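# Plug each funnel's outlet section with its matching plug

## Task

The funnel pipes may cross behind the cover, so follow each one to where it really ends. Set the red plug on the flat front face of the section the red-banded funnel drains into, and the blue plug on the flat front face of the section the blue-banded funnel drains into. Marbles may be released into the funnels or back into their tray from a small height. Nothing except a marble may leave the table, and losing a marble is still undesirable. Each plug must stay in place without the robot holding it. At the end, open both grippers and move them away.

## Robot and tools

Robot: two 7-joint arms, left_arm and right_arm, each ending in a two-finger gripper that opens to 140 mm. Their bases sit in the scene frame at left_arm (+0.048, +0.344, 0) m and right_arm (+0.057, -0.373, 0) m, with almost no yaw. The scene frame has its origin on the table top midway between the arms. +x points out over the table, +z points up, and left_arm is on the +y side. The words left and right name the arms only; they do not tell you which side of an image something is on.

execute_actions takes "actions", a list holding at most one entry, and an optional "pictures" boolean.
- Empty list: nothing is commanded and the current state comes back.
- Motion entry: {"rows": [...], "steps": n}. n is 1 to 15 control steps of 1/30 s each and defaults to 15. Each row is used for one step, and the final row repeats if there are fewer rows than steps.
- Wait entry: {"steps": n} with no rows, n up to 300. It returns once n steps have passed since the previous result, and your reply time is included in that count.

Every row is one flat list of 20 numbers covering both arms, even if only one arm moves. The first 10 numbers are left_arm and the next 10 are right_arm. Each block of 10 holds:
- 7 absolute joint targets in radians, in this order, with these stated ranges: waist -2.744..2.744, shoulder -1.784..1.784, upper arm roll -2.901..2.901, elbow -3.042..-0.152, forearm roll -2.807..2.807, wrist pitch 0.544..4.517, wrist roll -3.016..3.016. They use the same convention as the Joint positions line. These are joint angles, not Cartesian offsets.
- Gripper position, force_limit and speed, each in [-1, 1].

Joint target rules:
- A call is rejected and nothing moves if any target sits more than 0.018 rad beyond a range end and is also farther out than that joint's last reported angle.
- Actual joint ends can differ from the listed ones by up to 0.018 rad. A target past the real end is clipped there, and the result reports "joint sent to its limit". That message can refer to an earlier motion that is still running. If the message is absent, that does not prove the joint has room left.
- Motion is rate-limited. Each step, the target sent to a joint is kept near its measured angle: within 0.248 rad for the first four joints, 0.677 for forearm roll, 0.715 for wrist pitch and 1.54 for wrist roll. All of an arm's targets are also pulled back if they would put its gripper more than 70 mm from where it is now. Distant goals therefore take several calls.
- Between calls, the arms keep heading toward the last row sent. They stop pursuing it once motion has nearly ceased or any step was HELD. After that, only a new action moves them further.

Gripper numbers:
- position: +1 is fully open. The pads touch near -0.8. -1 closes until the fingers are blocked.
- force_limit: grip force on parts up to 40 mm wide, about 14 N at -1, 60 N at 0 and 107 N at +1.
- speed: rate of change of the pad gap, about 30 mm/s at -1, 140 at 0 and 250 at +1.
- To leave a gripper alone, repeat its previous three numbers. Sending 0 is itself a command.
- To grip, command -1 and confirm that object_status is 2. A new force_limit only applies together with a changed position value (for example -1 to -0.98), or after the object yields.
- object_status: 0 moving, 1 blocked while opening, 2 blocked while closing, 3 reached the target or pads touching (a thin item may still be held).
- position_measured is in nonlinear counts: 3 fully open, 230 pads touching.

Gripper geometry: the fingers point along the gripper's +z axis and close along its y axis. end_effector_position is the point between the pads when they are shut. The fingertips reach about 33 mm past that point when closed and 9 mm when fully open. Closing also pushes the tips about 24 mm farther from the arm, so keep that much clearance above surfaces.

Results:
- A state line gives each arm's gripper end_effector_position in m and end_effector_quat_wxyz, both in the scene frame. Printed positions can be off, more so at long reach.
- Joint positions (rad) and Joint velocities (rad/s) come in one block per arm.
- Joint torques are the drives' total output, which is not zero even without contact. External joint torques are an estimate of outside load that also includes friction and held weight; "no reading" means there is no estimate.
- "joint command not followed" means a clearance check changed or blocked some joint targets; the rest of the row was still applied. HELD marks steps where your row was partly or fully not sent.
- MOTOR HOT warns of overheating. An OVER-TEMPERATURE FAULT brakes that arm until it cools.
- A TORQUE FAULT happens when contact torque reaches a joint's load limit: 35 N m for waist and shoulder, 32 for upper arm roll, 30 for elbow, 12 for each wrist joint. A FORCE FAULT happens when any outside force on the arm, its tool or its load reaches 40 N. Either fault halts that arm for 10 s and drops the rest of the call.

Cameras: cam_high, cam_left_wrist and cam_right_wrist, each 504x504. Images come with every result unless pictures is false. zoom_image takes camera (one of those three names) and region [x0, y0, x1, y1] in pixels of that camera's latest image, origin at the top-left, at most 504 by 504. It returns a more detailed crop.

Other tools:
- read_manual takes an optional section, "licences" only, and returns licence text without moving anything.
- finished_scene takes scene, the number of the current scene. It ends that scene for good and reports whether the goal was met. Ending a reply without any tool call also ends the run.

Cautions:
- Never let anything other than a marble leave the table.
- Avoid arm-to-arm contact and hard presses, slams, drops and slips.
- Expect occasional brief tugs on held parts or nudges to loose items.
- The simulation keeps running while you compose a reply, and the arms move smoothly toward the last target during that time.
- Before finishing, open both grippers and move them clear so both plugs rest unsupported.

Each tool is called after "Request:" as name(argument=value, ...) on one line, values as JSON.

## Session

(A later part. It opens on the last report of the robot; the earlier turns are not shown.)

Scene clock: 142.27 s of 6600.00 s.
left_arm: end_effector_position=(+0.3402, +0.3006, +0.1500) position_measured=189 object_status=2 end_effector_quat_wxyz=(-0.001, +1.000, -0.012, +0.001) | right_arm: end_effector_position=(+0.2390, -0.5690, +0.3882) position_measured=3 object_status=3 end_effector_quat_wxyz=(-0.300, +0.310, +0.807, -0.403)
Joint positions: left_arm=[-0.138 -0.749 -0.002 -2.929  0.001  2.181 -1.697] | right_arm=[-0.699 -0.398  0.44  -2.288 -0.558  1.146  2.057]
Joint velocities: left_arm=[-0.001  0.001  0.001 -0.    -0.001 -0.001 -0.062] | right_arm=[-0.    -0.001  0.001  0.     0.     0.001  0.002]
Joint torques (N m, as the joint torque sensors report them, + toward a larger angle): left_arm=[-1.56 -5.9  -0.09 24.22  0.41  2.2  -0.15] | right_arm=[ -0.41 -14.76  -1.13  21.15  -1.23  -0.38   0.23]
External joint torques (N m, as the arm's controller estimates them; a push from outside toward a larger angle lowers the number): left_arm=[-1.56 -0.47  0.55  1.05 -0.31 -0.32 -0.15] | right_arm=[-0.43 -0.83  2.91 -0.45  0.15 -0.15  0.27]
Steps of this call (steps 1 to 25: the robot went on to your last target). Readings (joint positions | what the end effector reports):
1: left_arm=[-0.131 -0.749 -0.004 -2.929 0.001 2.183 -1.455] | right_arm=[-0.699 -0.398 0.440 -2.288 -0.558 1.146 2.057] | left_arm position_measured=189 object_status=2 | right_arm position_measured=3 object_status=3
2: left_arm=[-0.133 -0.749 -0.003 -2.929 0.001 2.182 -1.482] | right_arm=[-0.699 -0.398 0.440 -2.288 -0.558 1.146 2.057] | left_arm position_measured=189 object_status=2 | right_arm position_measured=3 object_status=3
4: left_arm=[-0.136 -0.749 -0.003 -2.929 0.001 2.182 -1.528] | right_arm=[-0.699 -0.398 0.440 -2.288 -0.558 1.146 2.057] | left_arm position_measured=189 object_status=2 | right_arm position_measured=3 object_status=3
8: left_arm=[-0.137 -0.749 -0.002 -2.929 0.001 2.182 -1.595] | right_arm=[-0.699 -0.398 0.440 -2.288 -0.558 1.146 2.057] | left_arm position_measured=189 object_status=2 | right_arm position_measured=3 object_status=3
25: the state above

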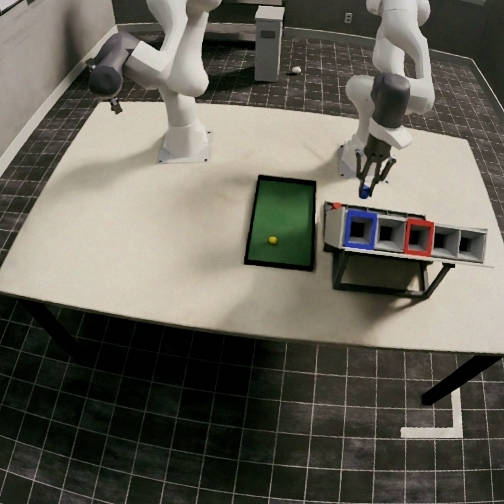

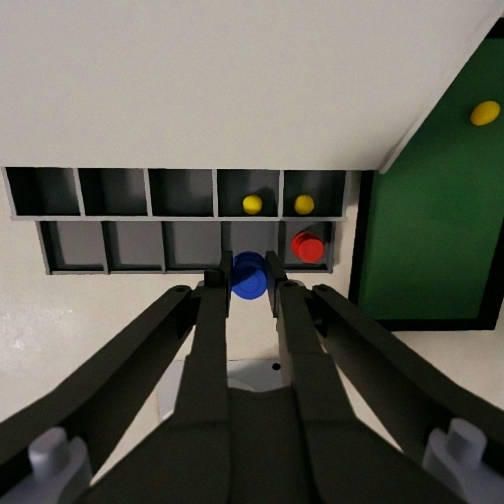

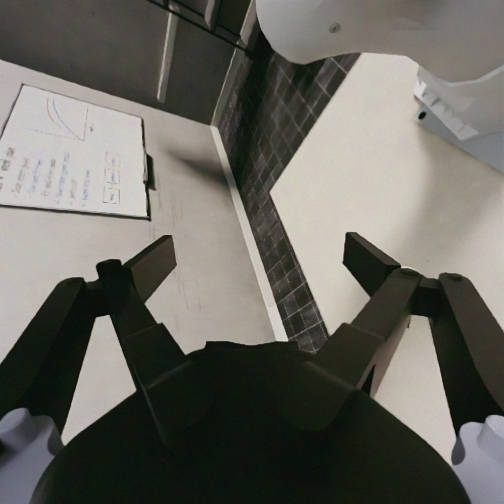

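Request:
execute_actions(actions=[{"rows":[[-0.14,-0.73,0,-2.943,0,2.29,-1.72,-1,-0.6,-0.3,-0.7,-0.4,0.442,-2.287,-0.557,1.144,2.057,1,-0.5,0],[-0.14,-0.71,0,-2.955,0,2.33,-1.72,-1,-0.6,-0.3,-0.7,-0.4,0.442,-2.287,-0.557,1.144,2.057,1,-0.5,0],[-0.14,-0.68,0,-2.972,0,2.375,-1.72,-1,-0.6,-0.3,-0.7,-0.4,0.442,-2.287,-0.557,1.144,2.057,1,-0.5,0],[-0.14,-0.65,0,-2.988,0,2.42,-1.72,-1,-0.6,-0.3,-0.7,-0.4,0.442,-2.287,-0.557,1.144,2.057,1,-0.5,0],[-0.14,-0.624,0,-3.0,0,2.46,-1.72,-1,-0.6,-0.3,-0.7,-0.4,0.442,-2.287,-0.557,1.144,2.057,1,-0.5,0],[-0.14,-0.598,0,-3.013,0,2.495,-1.72,-1,-0.6,-0.3,-0.7,-0.4,0.442,-2.287,-0.557,1.144,2.057,1,-0.5,0],[-0.14,-0.574,0,-3.02,0,2.52,-1.72,-1,-0.6,-0.3,-0.7,-0.4,0.442,-2.287,-0.557,1.144,2.057,1,-0.5,0],[-0.14,-0.55,0,-3.026,0,2.536,-1.72,-1,-0.6,-0.3,-0.7,-0.4,0.442,-2.287,-0.557,1.144,2.057,1,-0.5,0],[-0.14,-0.535,0,-3.03,0,2.536,-1.72,-1,-0.6,-0.3,-0.7,-0.4,0.442,-2.287,-0.557,1.144,2.057,1,-0.5,0],[-0.14,-0.52,0,-3.033,0,2.536,-1.72,-1,-0.6,-0.3,-0.7,-0.4,0.442,-2.287,-0.557,1.144,2.057,1,-0.5,0],[-0.14,-0.501,0,-3.037,0,2.536,-1.72,-1,-0.6,-0.3,-0.7,-0.4,0.442,-2.287,-0.557,1.144,2.057,1,-0.5,0]],"steps":15}], pictures=false)

Request:
execute_actions(actions=[{"steps":8}], pictures=false)

Request:
execute_actions(actions=[{"rows":[[-0.14,-0.479,0,-3.037,0,2.558,-1.72,-1,-0.6,-0.3,-0.7,-0.4,0.442,-2.287,-0.557,1.144,2.057,1,-0.5,0]],"steps":15}])

Scene clock: 151.67 s of 6600.00 s.
left_arm: end_effector_position=(+0.3288, +0.3021, +0.0609) position_measured=189 object_status=2 end_effector_quat_wxyz=(-0.003, +1.000, -0.002, -0.016) | right_arm: end_effector_position=(+0.2390, -0.5690, +0.3882) position_measured=3 object_status=3 end_effector_quat_wxyz=(-0.300, +0.310, +0.807, -0.403)
Joint positions: left_arm=[-0.138 -0.507 -0.002 -3.037  0.001  2.498 -1.716] | right_arm=[-0.699 -0.398  0.44  -2.288 -0.558  1.146  2.057]
Joint velocities: left_arm=[-0.001  0.074  0.    -0.01   0.001  0.198 -0.002] | right_arm=[ 0.    -0.     0.    -0.    -0.002  0.001  0.   ]
Joint torques (N m, as the joint torque sensors report them, + toward a larger angle): left_arm=[-1.39 -8.07  0.12 22.29  0.22  2.99 -0.13] | right_arm=[ -0.65 -14.29  -1.65  21.16  -1.34  -0.4    0.12]
External joint torques (N m, as the arm's controller estimates them; a push from outside toward a larger angle lowers the number): left_arm=[-1.36  3.16  0.61  1.47 -0.3   0.3  -0.13] | right_arm=[-0.62 -0.43  2.43 -0.42  0.04 -0.16  0.15]
Steps of this call (steps 1 to 30: the robot went on to your last target; steps 31 to 90: nothing new was sent; then 5.90 s passed at rest; steps 91 to 105: all 15 steps of this action). Readings (joint positions | what the end effector reports):
91: left_arm=[-0.138 -0.746 -0.002 -2.932 0.001 2.199 -1.716] | right_arm=[-0.699 -0.398 0.440 -2.288 -0.558 1.146 2.057] | left_arm position_measured=189 object_status=2 | right_arm position_measured=3 object_status=3
92: left_arm=[-0.138 -0.738 -0.002 -2.937 0.001 2.222 -1.716] | right_arm=[-0.699 -0.398 0.440 -2.288 -0.558 1.146 2.057] | left_arm position_measured=189 object_status=2 | right_arm position_measured=3 object_status=3
94: left_arm=[-0.138 -0.704 -0.002 -2.955 0.001 2.281 -1.716] | right_arm=[-0.699 -0.398 0.440 -2.288 -0.558 1.146 2.057] | left_arm position_measured=189 object_status=2 | right_arm position_measured=3 object_status=3
98: left_arm=[-0.138 -0.603 -0.002 -3.005 0.001 2.403 -1.716] | right_arm=[-0.699 -0.398 0.440 -2.288 -0.558 1.146 2.057] | left_arm position_measured=189 object_status=2 | right_arm position_measured=3 object_status=3
105: the state above

Scene clock: 151.93 s of 6600.00 s.
left_arm: end_effector_position=(+0.3367, +0.3009, +0.0622) position_measured=189 object_status=2 end_effector_quat_wxyz=(-0.001, +1.000, -0.002, -0.004) | right_arm: end_effector_position=(+0.2390, -0.5690, +0.3882) position_measured=3 object_status=3 end_effector_quat_wxyz=(-0.300, +0.310, +0.807, -0.403)
Joint positions: left_arm=[-0.138 -0.504 -0.002 -3.037  0.001  2.526 -1.716] | right_arm=[-0.699 -0.398  0.44  -2.288 -0.558  1.146  2.057]
Joint velocities: left_arm=[-0.    -0.     0.001 -0.001 -0.     0.042 -0.   ] | right_arm=[ 0.001  0.     0.001 -0.    -0.     0.     0.001]
Joint torques (N m, as the joint torque sensors report them, + toward a larger angle): left_arm=[-1.17 -8.11 -0.01 21.13  0.18  2.68  0.04] | right_arm=[ -1.12 -14.75  -1.55  22.07  -1.26  -0.31   0.12]
External joint torques (N m, as the arm's controller estimates them; a push from outside toward a larger angle lowers the number): left_arm=[-1.21  1.49  0.42  1.82 -0.32  0.21  0.04] | right_arm=[-1.16 -0.85  2.47  0.45  0.11 -0.07  0.16]
Steps of this call (steps 1 to 8: the robot went on to your last target). Readings (joint positions | what the end effector reports):
1: left_arm=[-0.138 -0.505 -0.002 -3.037 0.001 2.505 -1.716] | right_arm=[-0.699 -0.398 0.440 -2.288 -0.558 1.146 2.057] | left_arm position_measured=189 object_status=2 | right_arm position_measured=3 object_status=3
2: left_arm=[-0.138 -0.504 -0.002 -3.037 0.001 2.510 -1.716] | right_arm=[-0.699 -0.398 0.440 -2.288 -0.558 1.146 2.057] | left_arm position_measured=189 object_status=2 | right_arm position_measured=3 object_status=3
4: left_arm=[-0.138 -0.504 -0.002 -3.037 0.001 2.517 -1.716] | right_arm=[-0.699 -0.398 0.440 -2.288 -0.558 1.146 2.057] | left_arm position_measured=189 object_status=2 | right_arm position_measured=3 object_status=3
8: the state above

Scene clock: 152.43 s of 6600.00 s.
left_arm: end_effector_position=(+0.3398, +0.3004, +0.0584) position_measured=189 object_status=2 end_effector_quat_wxyz=(-0.001, +1.000, -0.002, -0.001) | right_arm: end_effector_position=(+0.2390, -0.5690, +0.3882) position_measured=3 object_status=3 end_effector_quat_wxyz=(-0.300, +0.310, +0.807, -0.403)
Joint positions: left_arm=[-0.138 -0.481 -0.002 -3.037  0.001  2.554 -1.716] | right_arm=[-0.699 -0.398  0.44  -2.288 -0.558  1.146  2.057]
Joint velocities: left_arm=[-0.002  0.    -0.001 -0.     0.     0.009 -0.   ] | right_arm=[-0.001  0.001 -0.001  0.001  0.    -0.001  0.001]
Joint torques (N m, as the joint torque sensors report them, + toward a larger angle): left_arm=[-1.54 -7.58  0.   21.02  0.11  2.95 -0.09] | right_arm=[ -0.72 -14.97  -2.06  22.42  -1.16  -0.34   0.07]
External joint torques (N m, as the arm's controller estimates them; a push from outside toward a larger angle lowers the number): left_arm=[-1.48  2.43  0.5   1.98 -0.39  0.45 -0.09] | right_arm=[-0.62 -1.17  2.12  0.82  0.22 -0.1   0.1 ]
Steps of this call (steps 1 to 15: all 15 steps of this action). Readings (joint positions | what the end effector reports):
1: left_arm=[-0.138 -0.499 -0.002 -3.037 0.001 2.531 -1.716] | right_arm=[-0.699 -0.398 0.440 -2.288 -0.558 1.146 2.057] | left_arm position_measured=189 object_status=2 | right_arm position_measured=3 object_status=3
2: left_arm=[-0.138 -0.493 -0.002 -3.037 0.001 2.536 -1.716] | right_arm=[-0.699 -0.398 0.440 -2.288 -0.558 1.146 2.057] | left_arm position_measured=189 object_status=2 | right_arm position_measured=3 object_status=3
4: left_arm=[-0.138 -0.486 -0.002 -3.037 0.001 2.542 -1.716] | right_arm=[-0.699 -0.398 0.440 -2.288 -0.558 1.146 2.057] | left_arm position_measured=189 object_status=2 | right_arm position_measured=3 object_status=3
8: left_arm=[-0.138 -0.482 -0.002 -3.037 0.001 2.549 -1.716] | right_arm=[-0.699 -0.398 0.440 -2.288 -0.558 1.146 2.057] | left_arm position_measured=189 object_status=2 | right_arm position_measured=3 object_status=3
15: the state above

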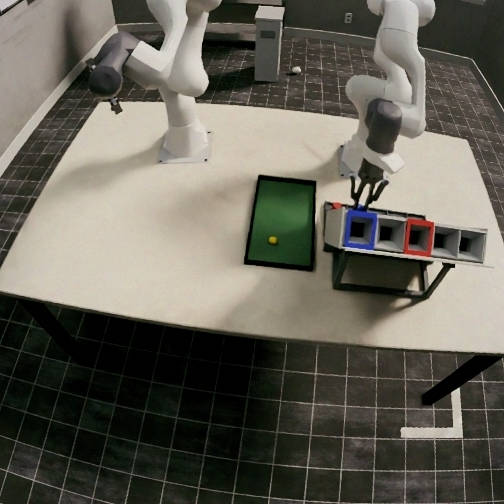

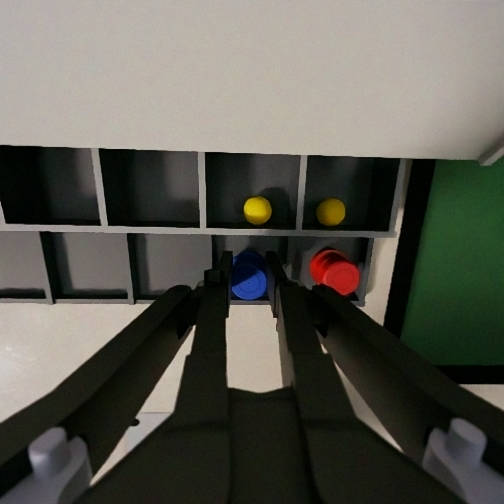

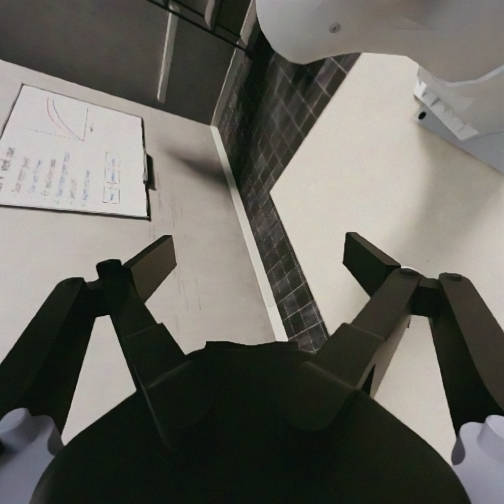

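Request:
execute_actions(actions=[{"rows":[[-0.14,-0.479,0,-3.037,0,2.558,-1.72,-0.25,-0.6,-0.3,-0.7,-0.4,0.442,-2.287,-0.557,1.144,2.057,1,-0.5,0]],"steps":12}], pictures=false)

Request:
execute_actions(actions=[{"rows":[[-0.14,-0.51,0,-3.035,0,2.46,-1.72,-0.25,-0.6,-0.3,-0.7,-0.4,0.442,-2.287,-0.557,1.144,2.057,1,-0.5,0],[-0.14,-0.55,0,-3.026,0,2.4,-1.72,-0.25,-0.6,-0.3,-0.7,-0.4,0.442,-2.287,-0.557,1.144,2.057,1,-0.5,0],[-0.14,-0.598,0,-3.013,0,2.33,-1.72,-0.25,-0.6,-0.3,-0.7,-0.4,0.442,-2.287,-0.557,1.144,2.057,1,-0.5,0],[-0.14,-0.65,0,-2.988,0,2.26,-1.72,-0.25,-0.6,-0.3,-0.7,-0.4,0.442,-2.287,-0.557,1.144,2.057,1,-0.5,0],[-0.14,-0.71,0,-2.955,0,2.19,-1.72,-0.25,-0.6,-0.3,-0.7,-0.4,0.442,-2.287,-0.557,1.144,2.057,1,-0.5,0],[-0.14,-0.78,0,-2.93,0,2.13,-1.72,-0.25,-0.6,-0.3,-0.7,-0.4,0.442,-2.287,-0.557,1.144,2.057,1,-0.5,0]],"steps":15}])

Request:
execute_actions(actions=[{"rows":[[0.9,-0.9,0,-2.8,0,1.85,-1.72,-0.25,-0.6,-0.3,-0.7,-0.4,0.442,-2.287,-0.557,1.144,2.057,1,-0.5,0]],"steps":15}], pictures=false)

Request:
execute_actions(actions=[{"steps":20}])

Scene clock: 160.27 s of 6600.00 s.
left_arm: end_effector_position=(+0.3403, +0.3004, +0.0585) position_measured=160 object_status=0 end_effector_quat_wxyz=(-0.001, +1.000, -0.002, -0.000) | right_arm: end_effector_position=(+0.2390, -0.5690, +0.3882) position_measured=3 object_status=3 end_effector_quat_wxyz=(-0.300, +0.310, +0.807, -0.403)
Joint positions: left_arm=[-0.138 -0.481 -0.001 -3.037  0.001  2.555 -1.716] | right_arm=[-0.699 -0.398  0.44  -2.288 -0.558  1.146  2.057]
Joint velocities: left_arm=[ 0.     0.    -0.001  0.001 -0.    -0.001 -0.002] | right_arm=[-0.001 -0.     0.001 -0.001 -0.    -0.    -0.   ]
Joint torques (N m, as the joint torque sensors report them, + toward a larger angle): left_arm=[-0.88 -8.67 -0.25 20.88  0.31  2.9  -0.01] | right_arm=[ -0.58 -14.4   -1.96  21.87  -1.28  -0.22   0.15]
External joint torques (N m, as the arm's controller estimates them; a push from outside toward a larger angle lowers the number): left_arm=[-0.88  1.42  0.2   1.72 -0.18  0.37 -0.01] | right_arm=[-0.52 -0.54  2.17  0.29  0.1   0.02  0.19]
Steps of this call (steps 1 to 15: the robot went on to your last target; steps 16 to 90: nothing new was sent; then 4.43 s passed at rest; steps 91 to 102: all 12 steps of this action). Readings (joint positions | what the end effector reports):
91: left_arm=[-0.138 -0.481 -0.002 -3.037 0.001 2.555 -1.716] | right_arm=[-0.699 -0.398 0.440 -2.288 -0.558 1.146 2.057] | left_arm position_measured=189 object_status=0 | right_arm position_measured=3 object_status=3
92: left_arm=[-0.138 -0.481 -0.002 -3.037 0.001 2.555 -1.716] | right_arm=[-0.699 -0.398 0.440 -2.288 -0.558 1.146 2.057] | left_arm position_measured=188 object_status=0 | right_arm position_measured=3 object_status=3
94: left_arm=[-0.138 -0.481 -0.001 -3.037 0.001 2.555 -1.716] | right_arm=[-0.699 -0.398 0.440 -2.288 -0.558 1.146 2.057] | left_arm position_measured=173 object_status=0 | right_arm position_measured=3 object_status=3
98: left_arm=[-0.138 -0.481 -0.001 -3.037 0.001 2.555 -1.716] | right_arm=[-0.699 -0.398 0.440 -2.288 -0.558 1.146 2.057] | left_arm position_measured=160 object_status=0 | right_arm position_measured=3 object_status=3
102: the state above

Scene clock: 160.77 s of 6600.00 s.
left_arm: end_effector_position=(+0.3425, +0.3002, +0.1580) position_measured=160 object_status=3 end_effector_quat_wxyz=(+0.001, +1.000, -0.002, +0.010) | right_arm: end_effector_position=(+0.2390, -0.5690, +0.3882) position_measured=3 object_status=3 end_effector_quat_wxyz=(-0.300, +0.310, +0.807, -0.403)
Joint positions: left_arm=[-0.138 -0.777 -0.001 -2.928  0.001  2.171 -1.716] | right_arm=[-0.699 -0.398  0.44  -2.288 -0.558  1.146  2.057]
Joint velocities: left_arm=[ 0.001 -0.001 -0.001 -0.013 -0.002 -0.239 -0.   ] | right_arm=[ 0.001  0.     0.001  0.001  0.    -0.     0.   ]
Joint torques (N m, as the joint torque sensors report them, + toward a larger angle): left_arm=[-1.34 -5.51 -0.1  24.65  0.42  2.31 -0.1 ] | right_arm=[ -0.17 -14.83  -1.93  21.19  -1.29  -0.33   0.22]
External joint torques (N m, as the arm's controller estimates them; a push from outside toward a larger angle lowers the number): left_arm=[-1.36 -0.49  0.57  0.73 -0.33 -0.4  -0.1 ] | right_arm=[-0.25 -0.87  2.06 -0.48  0.08 -0.1   0.26]
Steps of this call (steps 1 to 15: all 15 steps of this action). Readings (joint positions | what the end effector reports):
1: left_arm=[-0.138 -0.487 -0.001 -3.037 0.001 2.540 -1.716] | right_arm=[-0.699 -0.398 0.440 -2.288 -0.558 1.146 2.057] | left_arm position_measured=160 object_status=0 | right_arm position_measured=3 object_status=3
2: left_arm=[-0.138 -0.501 -0.001 -3.036 0.001 2.515 -1.716] | right_arm=[-0.699 -0.398 0.440 -2.288 -0.558 1.146 2.057] | left_arm position_measured=160 object_status=3 | right_arm position_measured=3 object_status=3
4: left_arm=[-0.138 -0.560 -0.001 -3.024 0.001 2.441 -1.716] | right_arm=[-0.699 -0.398 0.440 -2.288 -0.558 1.146 2.057] | left_arm position_measured=160 object_status=3 | right_arm position_measured=3 object_status=3
8: left_arm=[-0.138 -0.733 -0.001 -2.947 0.001 2.280 -1.716] | right_arm=[-0.699 -0.398 0.440 -2.288 -0.558 1.146 2.057] | left_arm position_measured=160 object_status=3 | right_arm position_measured=3 object_status=3
15: the state above

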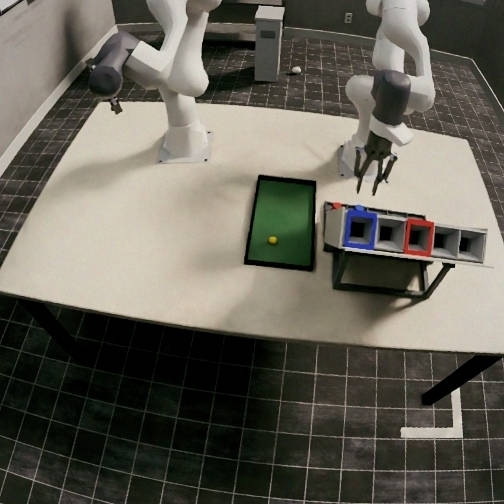

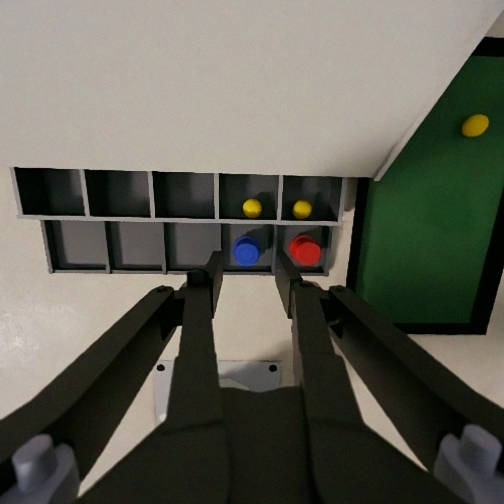

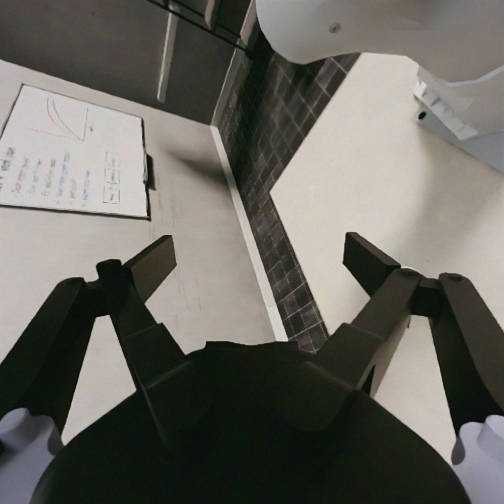

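Scene clock: 161.27 s of 6600.00 s.
left_arm: end_effector_position=(+0.2332, +0.5465, +0.2269) position_measured=160 object_status=3 end_effector_quat_wxyz=(+0.006, +0.883, +0.469, -0.011) | right_arm: end_effector_position=(+0.2390, -0.5690, +0.3882) position_measured=3 object_status=3 end_effector_quat_wxyz=(-0.300, +0.310, +0.807, -0.403)
Joint positions: left_arm=[ 0.838 -0.898  0.005 -2.8   -0.     1.878 -1.716] | right_arm=[-0.699 -0.398  0.44  -2.288 -0.558  1.146  2.057]
Joint velocities: left_arm=[ 0.877  0.     0.021  0.     0.002 -0.154 -0.001] | right_arm=[-0.001 -0.002  0.001 -0.001  0.001 -0.     0.   ]
Joint torques (N m, as the joint torque sensors report them, + toward a larger angle): left_arm=[-6.67 -3.2  -4.09 26.04  0.8   2.01  0.09] | right_arm=[ -1.41 -13.89  -1.85  21.46  -1.27  -0.39   0.11]
External joint torques (N m, as the arm's controller estimates them; a push from outside toward a larger angle lowers the number): left_arm=[ 1.   -1.    1.59  1.43  0.61 -0.49  0.06] | right_arm=[-1.42  0.07  2.19 -0.18  0.11 -0.16  0.15]
Steps of this call (steps 1 to 15: all 15 steps of this action). Readings (joint positions | what the end effector reports):
1: left_arm=[-0.098 -0.789 -0.009 -2.915 0.000 2.130 -1.716] | right_arm=[-0.699 -0.398 0.440 -2.288 -0.558 1.146 2.057] | left_arm position_measured=160 object_status=3 | right_arm position_measured=3 object_status=3
2: left_arm=[-0.041 -0.811 -0.008 -2.892 0.000 2.093 -1.716] | right_arm=[-0.699 -0.398 0.440 -2.288 -0.558 1.146 2.057] | left_arm position_measured=160 object_status=3 | right_arm position_measured=3 object_status=3
4: left_arm=[0.084 -0.854 -0.005 -2.846 0.000 2.031 -1.716] | right_arm=[-0.699 -0.398 0.440 -2.288 -0.558 1.146 2.057] | left_arm position_measured=160 object_status=3 | right_arm position_measured=3 object_status=3
8: left_arm=[0.365 -0.893 -0.001 -2.804 0.000 1.946 -1.716] | right_arm=[-0.699 -0.398 0.440 -2.288 -0.558 1.146 2.057] | left_arm position_measured=160 object_status=3 | right_arm position_measured=3 object_status=3
15: the state above

Scene clock: 161.93 s of 6600.00 s.
left_arm: end_effector_position=(+0.2159, +0.5508, +0.2250) position_measured=160 object_status=3 end_effector_quat_wxyz=(+0.010, +0.869, +0.494, -0.023) | right_arm: end_effector_position=(+0.2390, -0.5690, +0.3882) position_measured=3 object_status=3 end_effector_quat_wxyz=(-0.300, +0.310, +0.807, -0.403)
Joint positions: left_arm=[ 0.898 -0.898  0.002 -2.8   -0.     1.853 -1.716] | right_arm=[-0.699 -0.398  0.44  -2.288 -0.558  1.146  2.057]
Joint velocities: left_arm=[-0.001 -0.     0.001 -0.001  0.    -0.005  0.001] | right_arm=[ 0.002 -0.001 -0.    -0.     0.001  0.001 -0.001]
Joint torques (N m, as the joint torque sensors report them, + toward a larger angle): left_arm=[ 2.11 -2.89 -2.05 26.72  0.85  1.96 -0.02] | right_arm=[ -0.87 -15.03  -1.98  21.52  -1.29  -0.41   0.14]
External joint torques (N m, as the arm's controller estimates them; a push from outside toward a larger angle lowers the number): left_arm=[ 2.09 -0.75 -1.28  2.5   0.01 -0.42 -0.02] | right_arm=[-0.86 -1.1   2.09 -0.09  0.09 -0.17  0.18]
Steps of this call (steps 1 to 20: the robot went on to your last target). Readings (joint positions | what the end effector reports):
1: left_arm=[0.860 -0.898 0.005 -2.800 -0.000 1.874 -1.716] | right_arm=[-0.699 -0.398 0.440 -2.288 -0.558 1.146 2.057] | left_arm position_measured=160 object_status=3 | right_arm position_measured=3 object_status=3
2: left_arm=[0.874 -0.898 0.005 -2.800 -0.000 1.870 -1.716] | right_arm=[-0.699 -0.398 0.440 -2.288 -0.558 1.146 2.057] | left_arm position_measured=160 object_status=3 | right_arm position_measured=3 object_status=3
4: left_arm=[0.889 -0.898 0.004 -2.800 -0.000 1.864 -1.716] | right_arm=[-0.699 -0.398 0.440 -2.288 -0.558 1.146 2.057] | left_arm position_measured=160 object_status=3 | right_arm position_measured=3 object_status=3
8: left_arm=[0.896 -0.898 0.002 -2.800 -0.000 1.858 -1.716] | right_arm=[-0.699 -0.398 0.440 -2.288 -0.558 1.146 2.057] | left_arm position_measured=160 object_status=3 | right_arm position_measured=3 object_status=3
20: the state above

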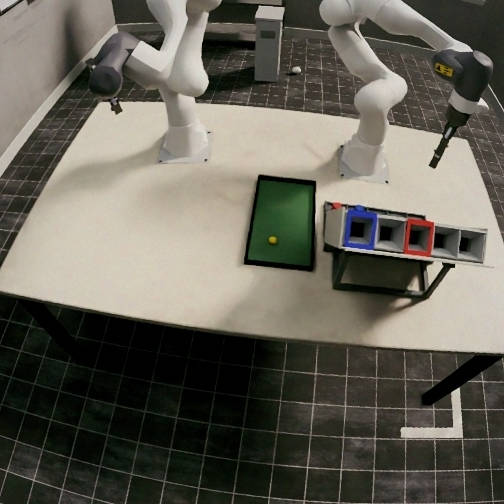

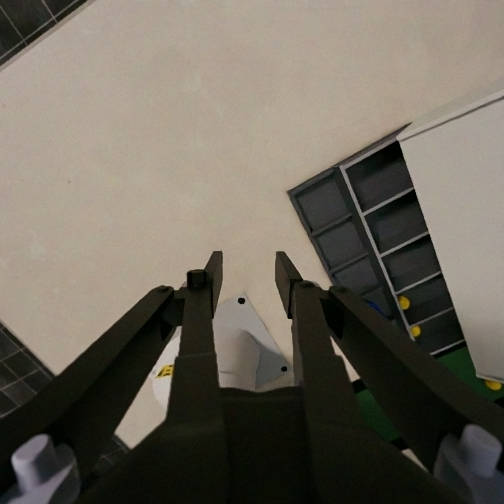

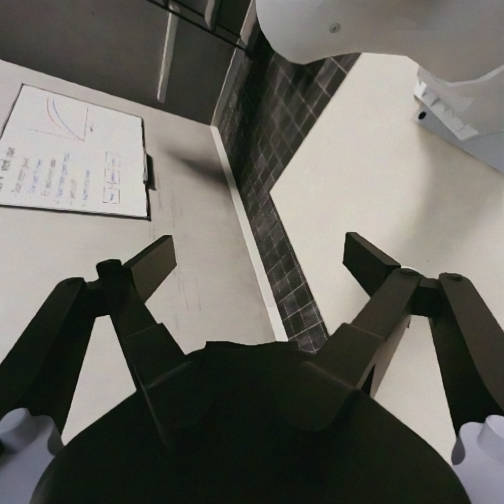

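Request:
finished_scene(scene=2)

The scene is finished: the task was done.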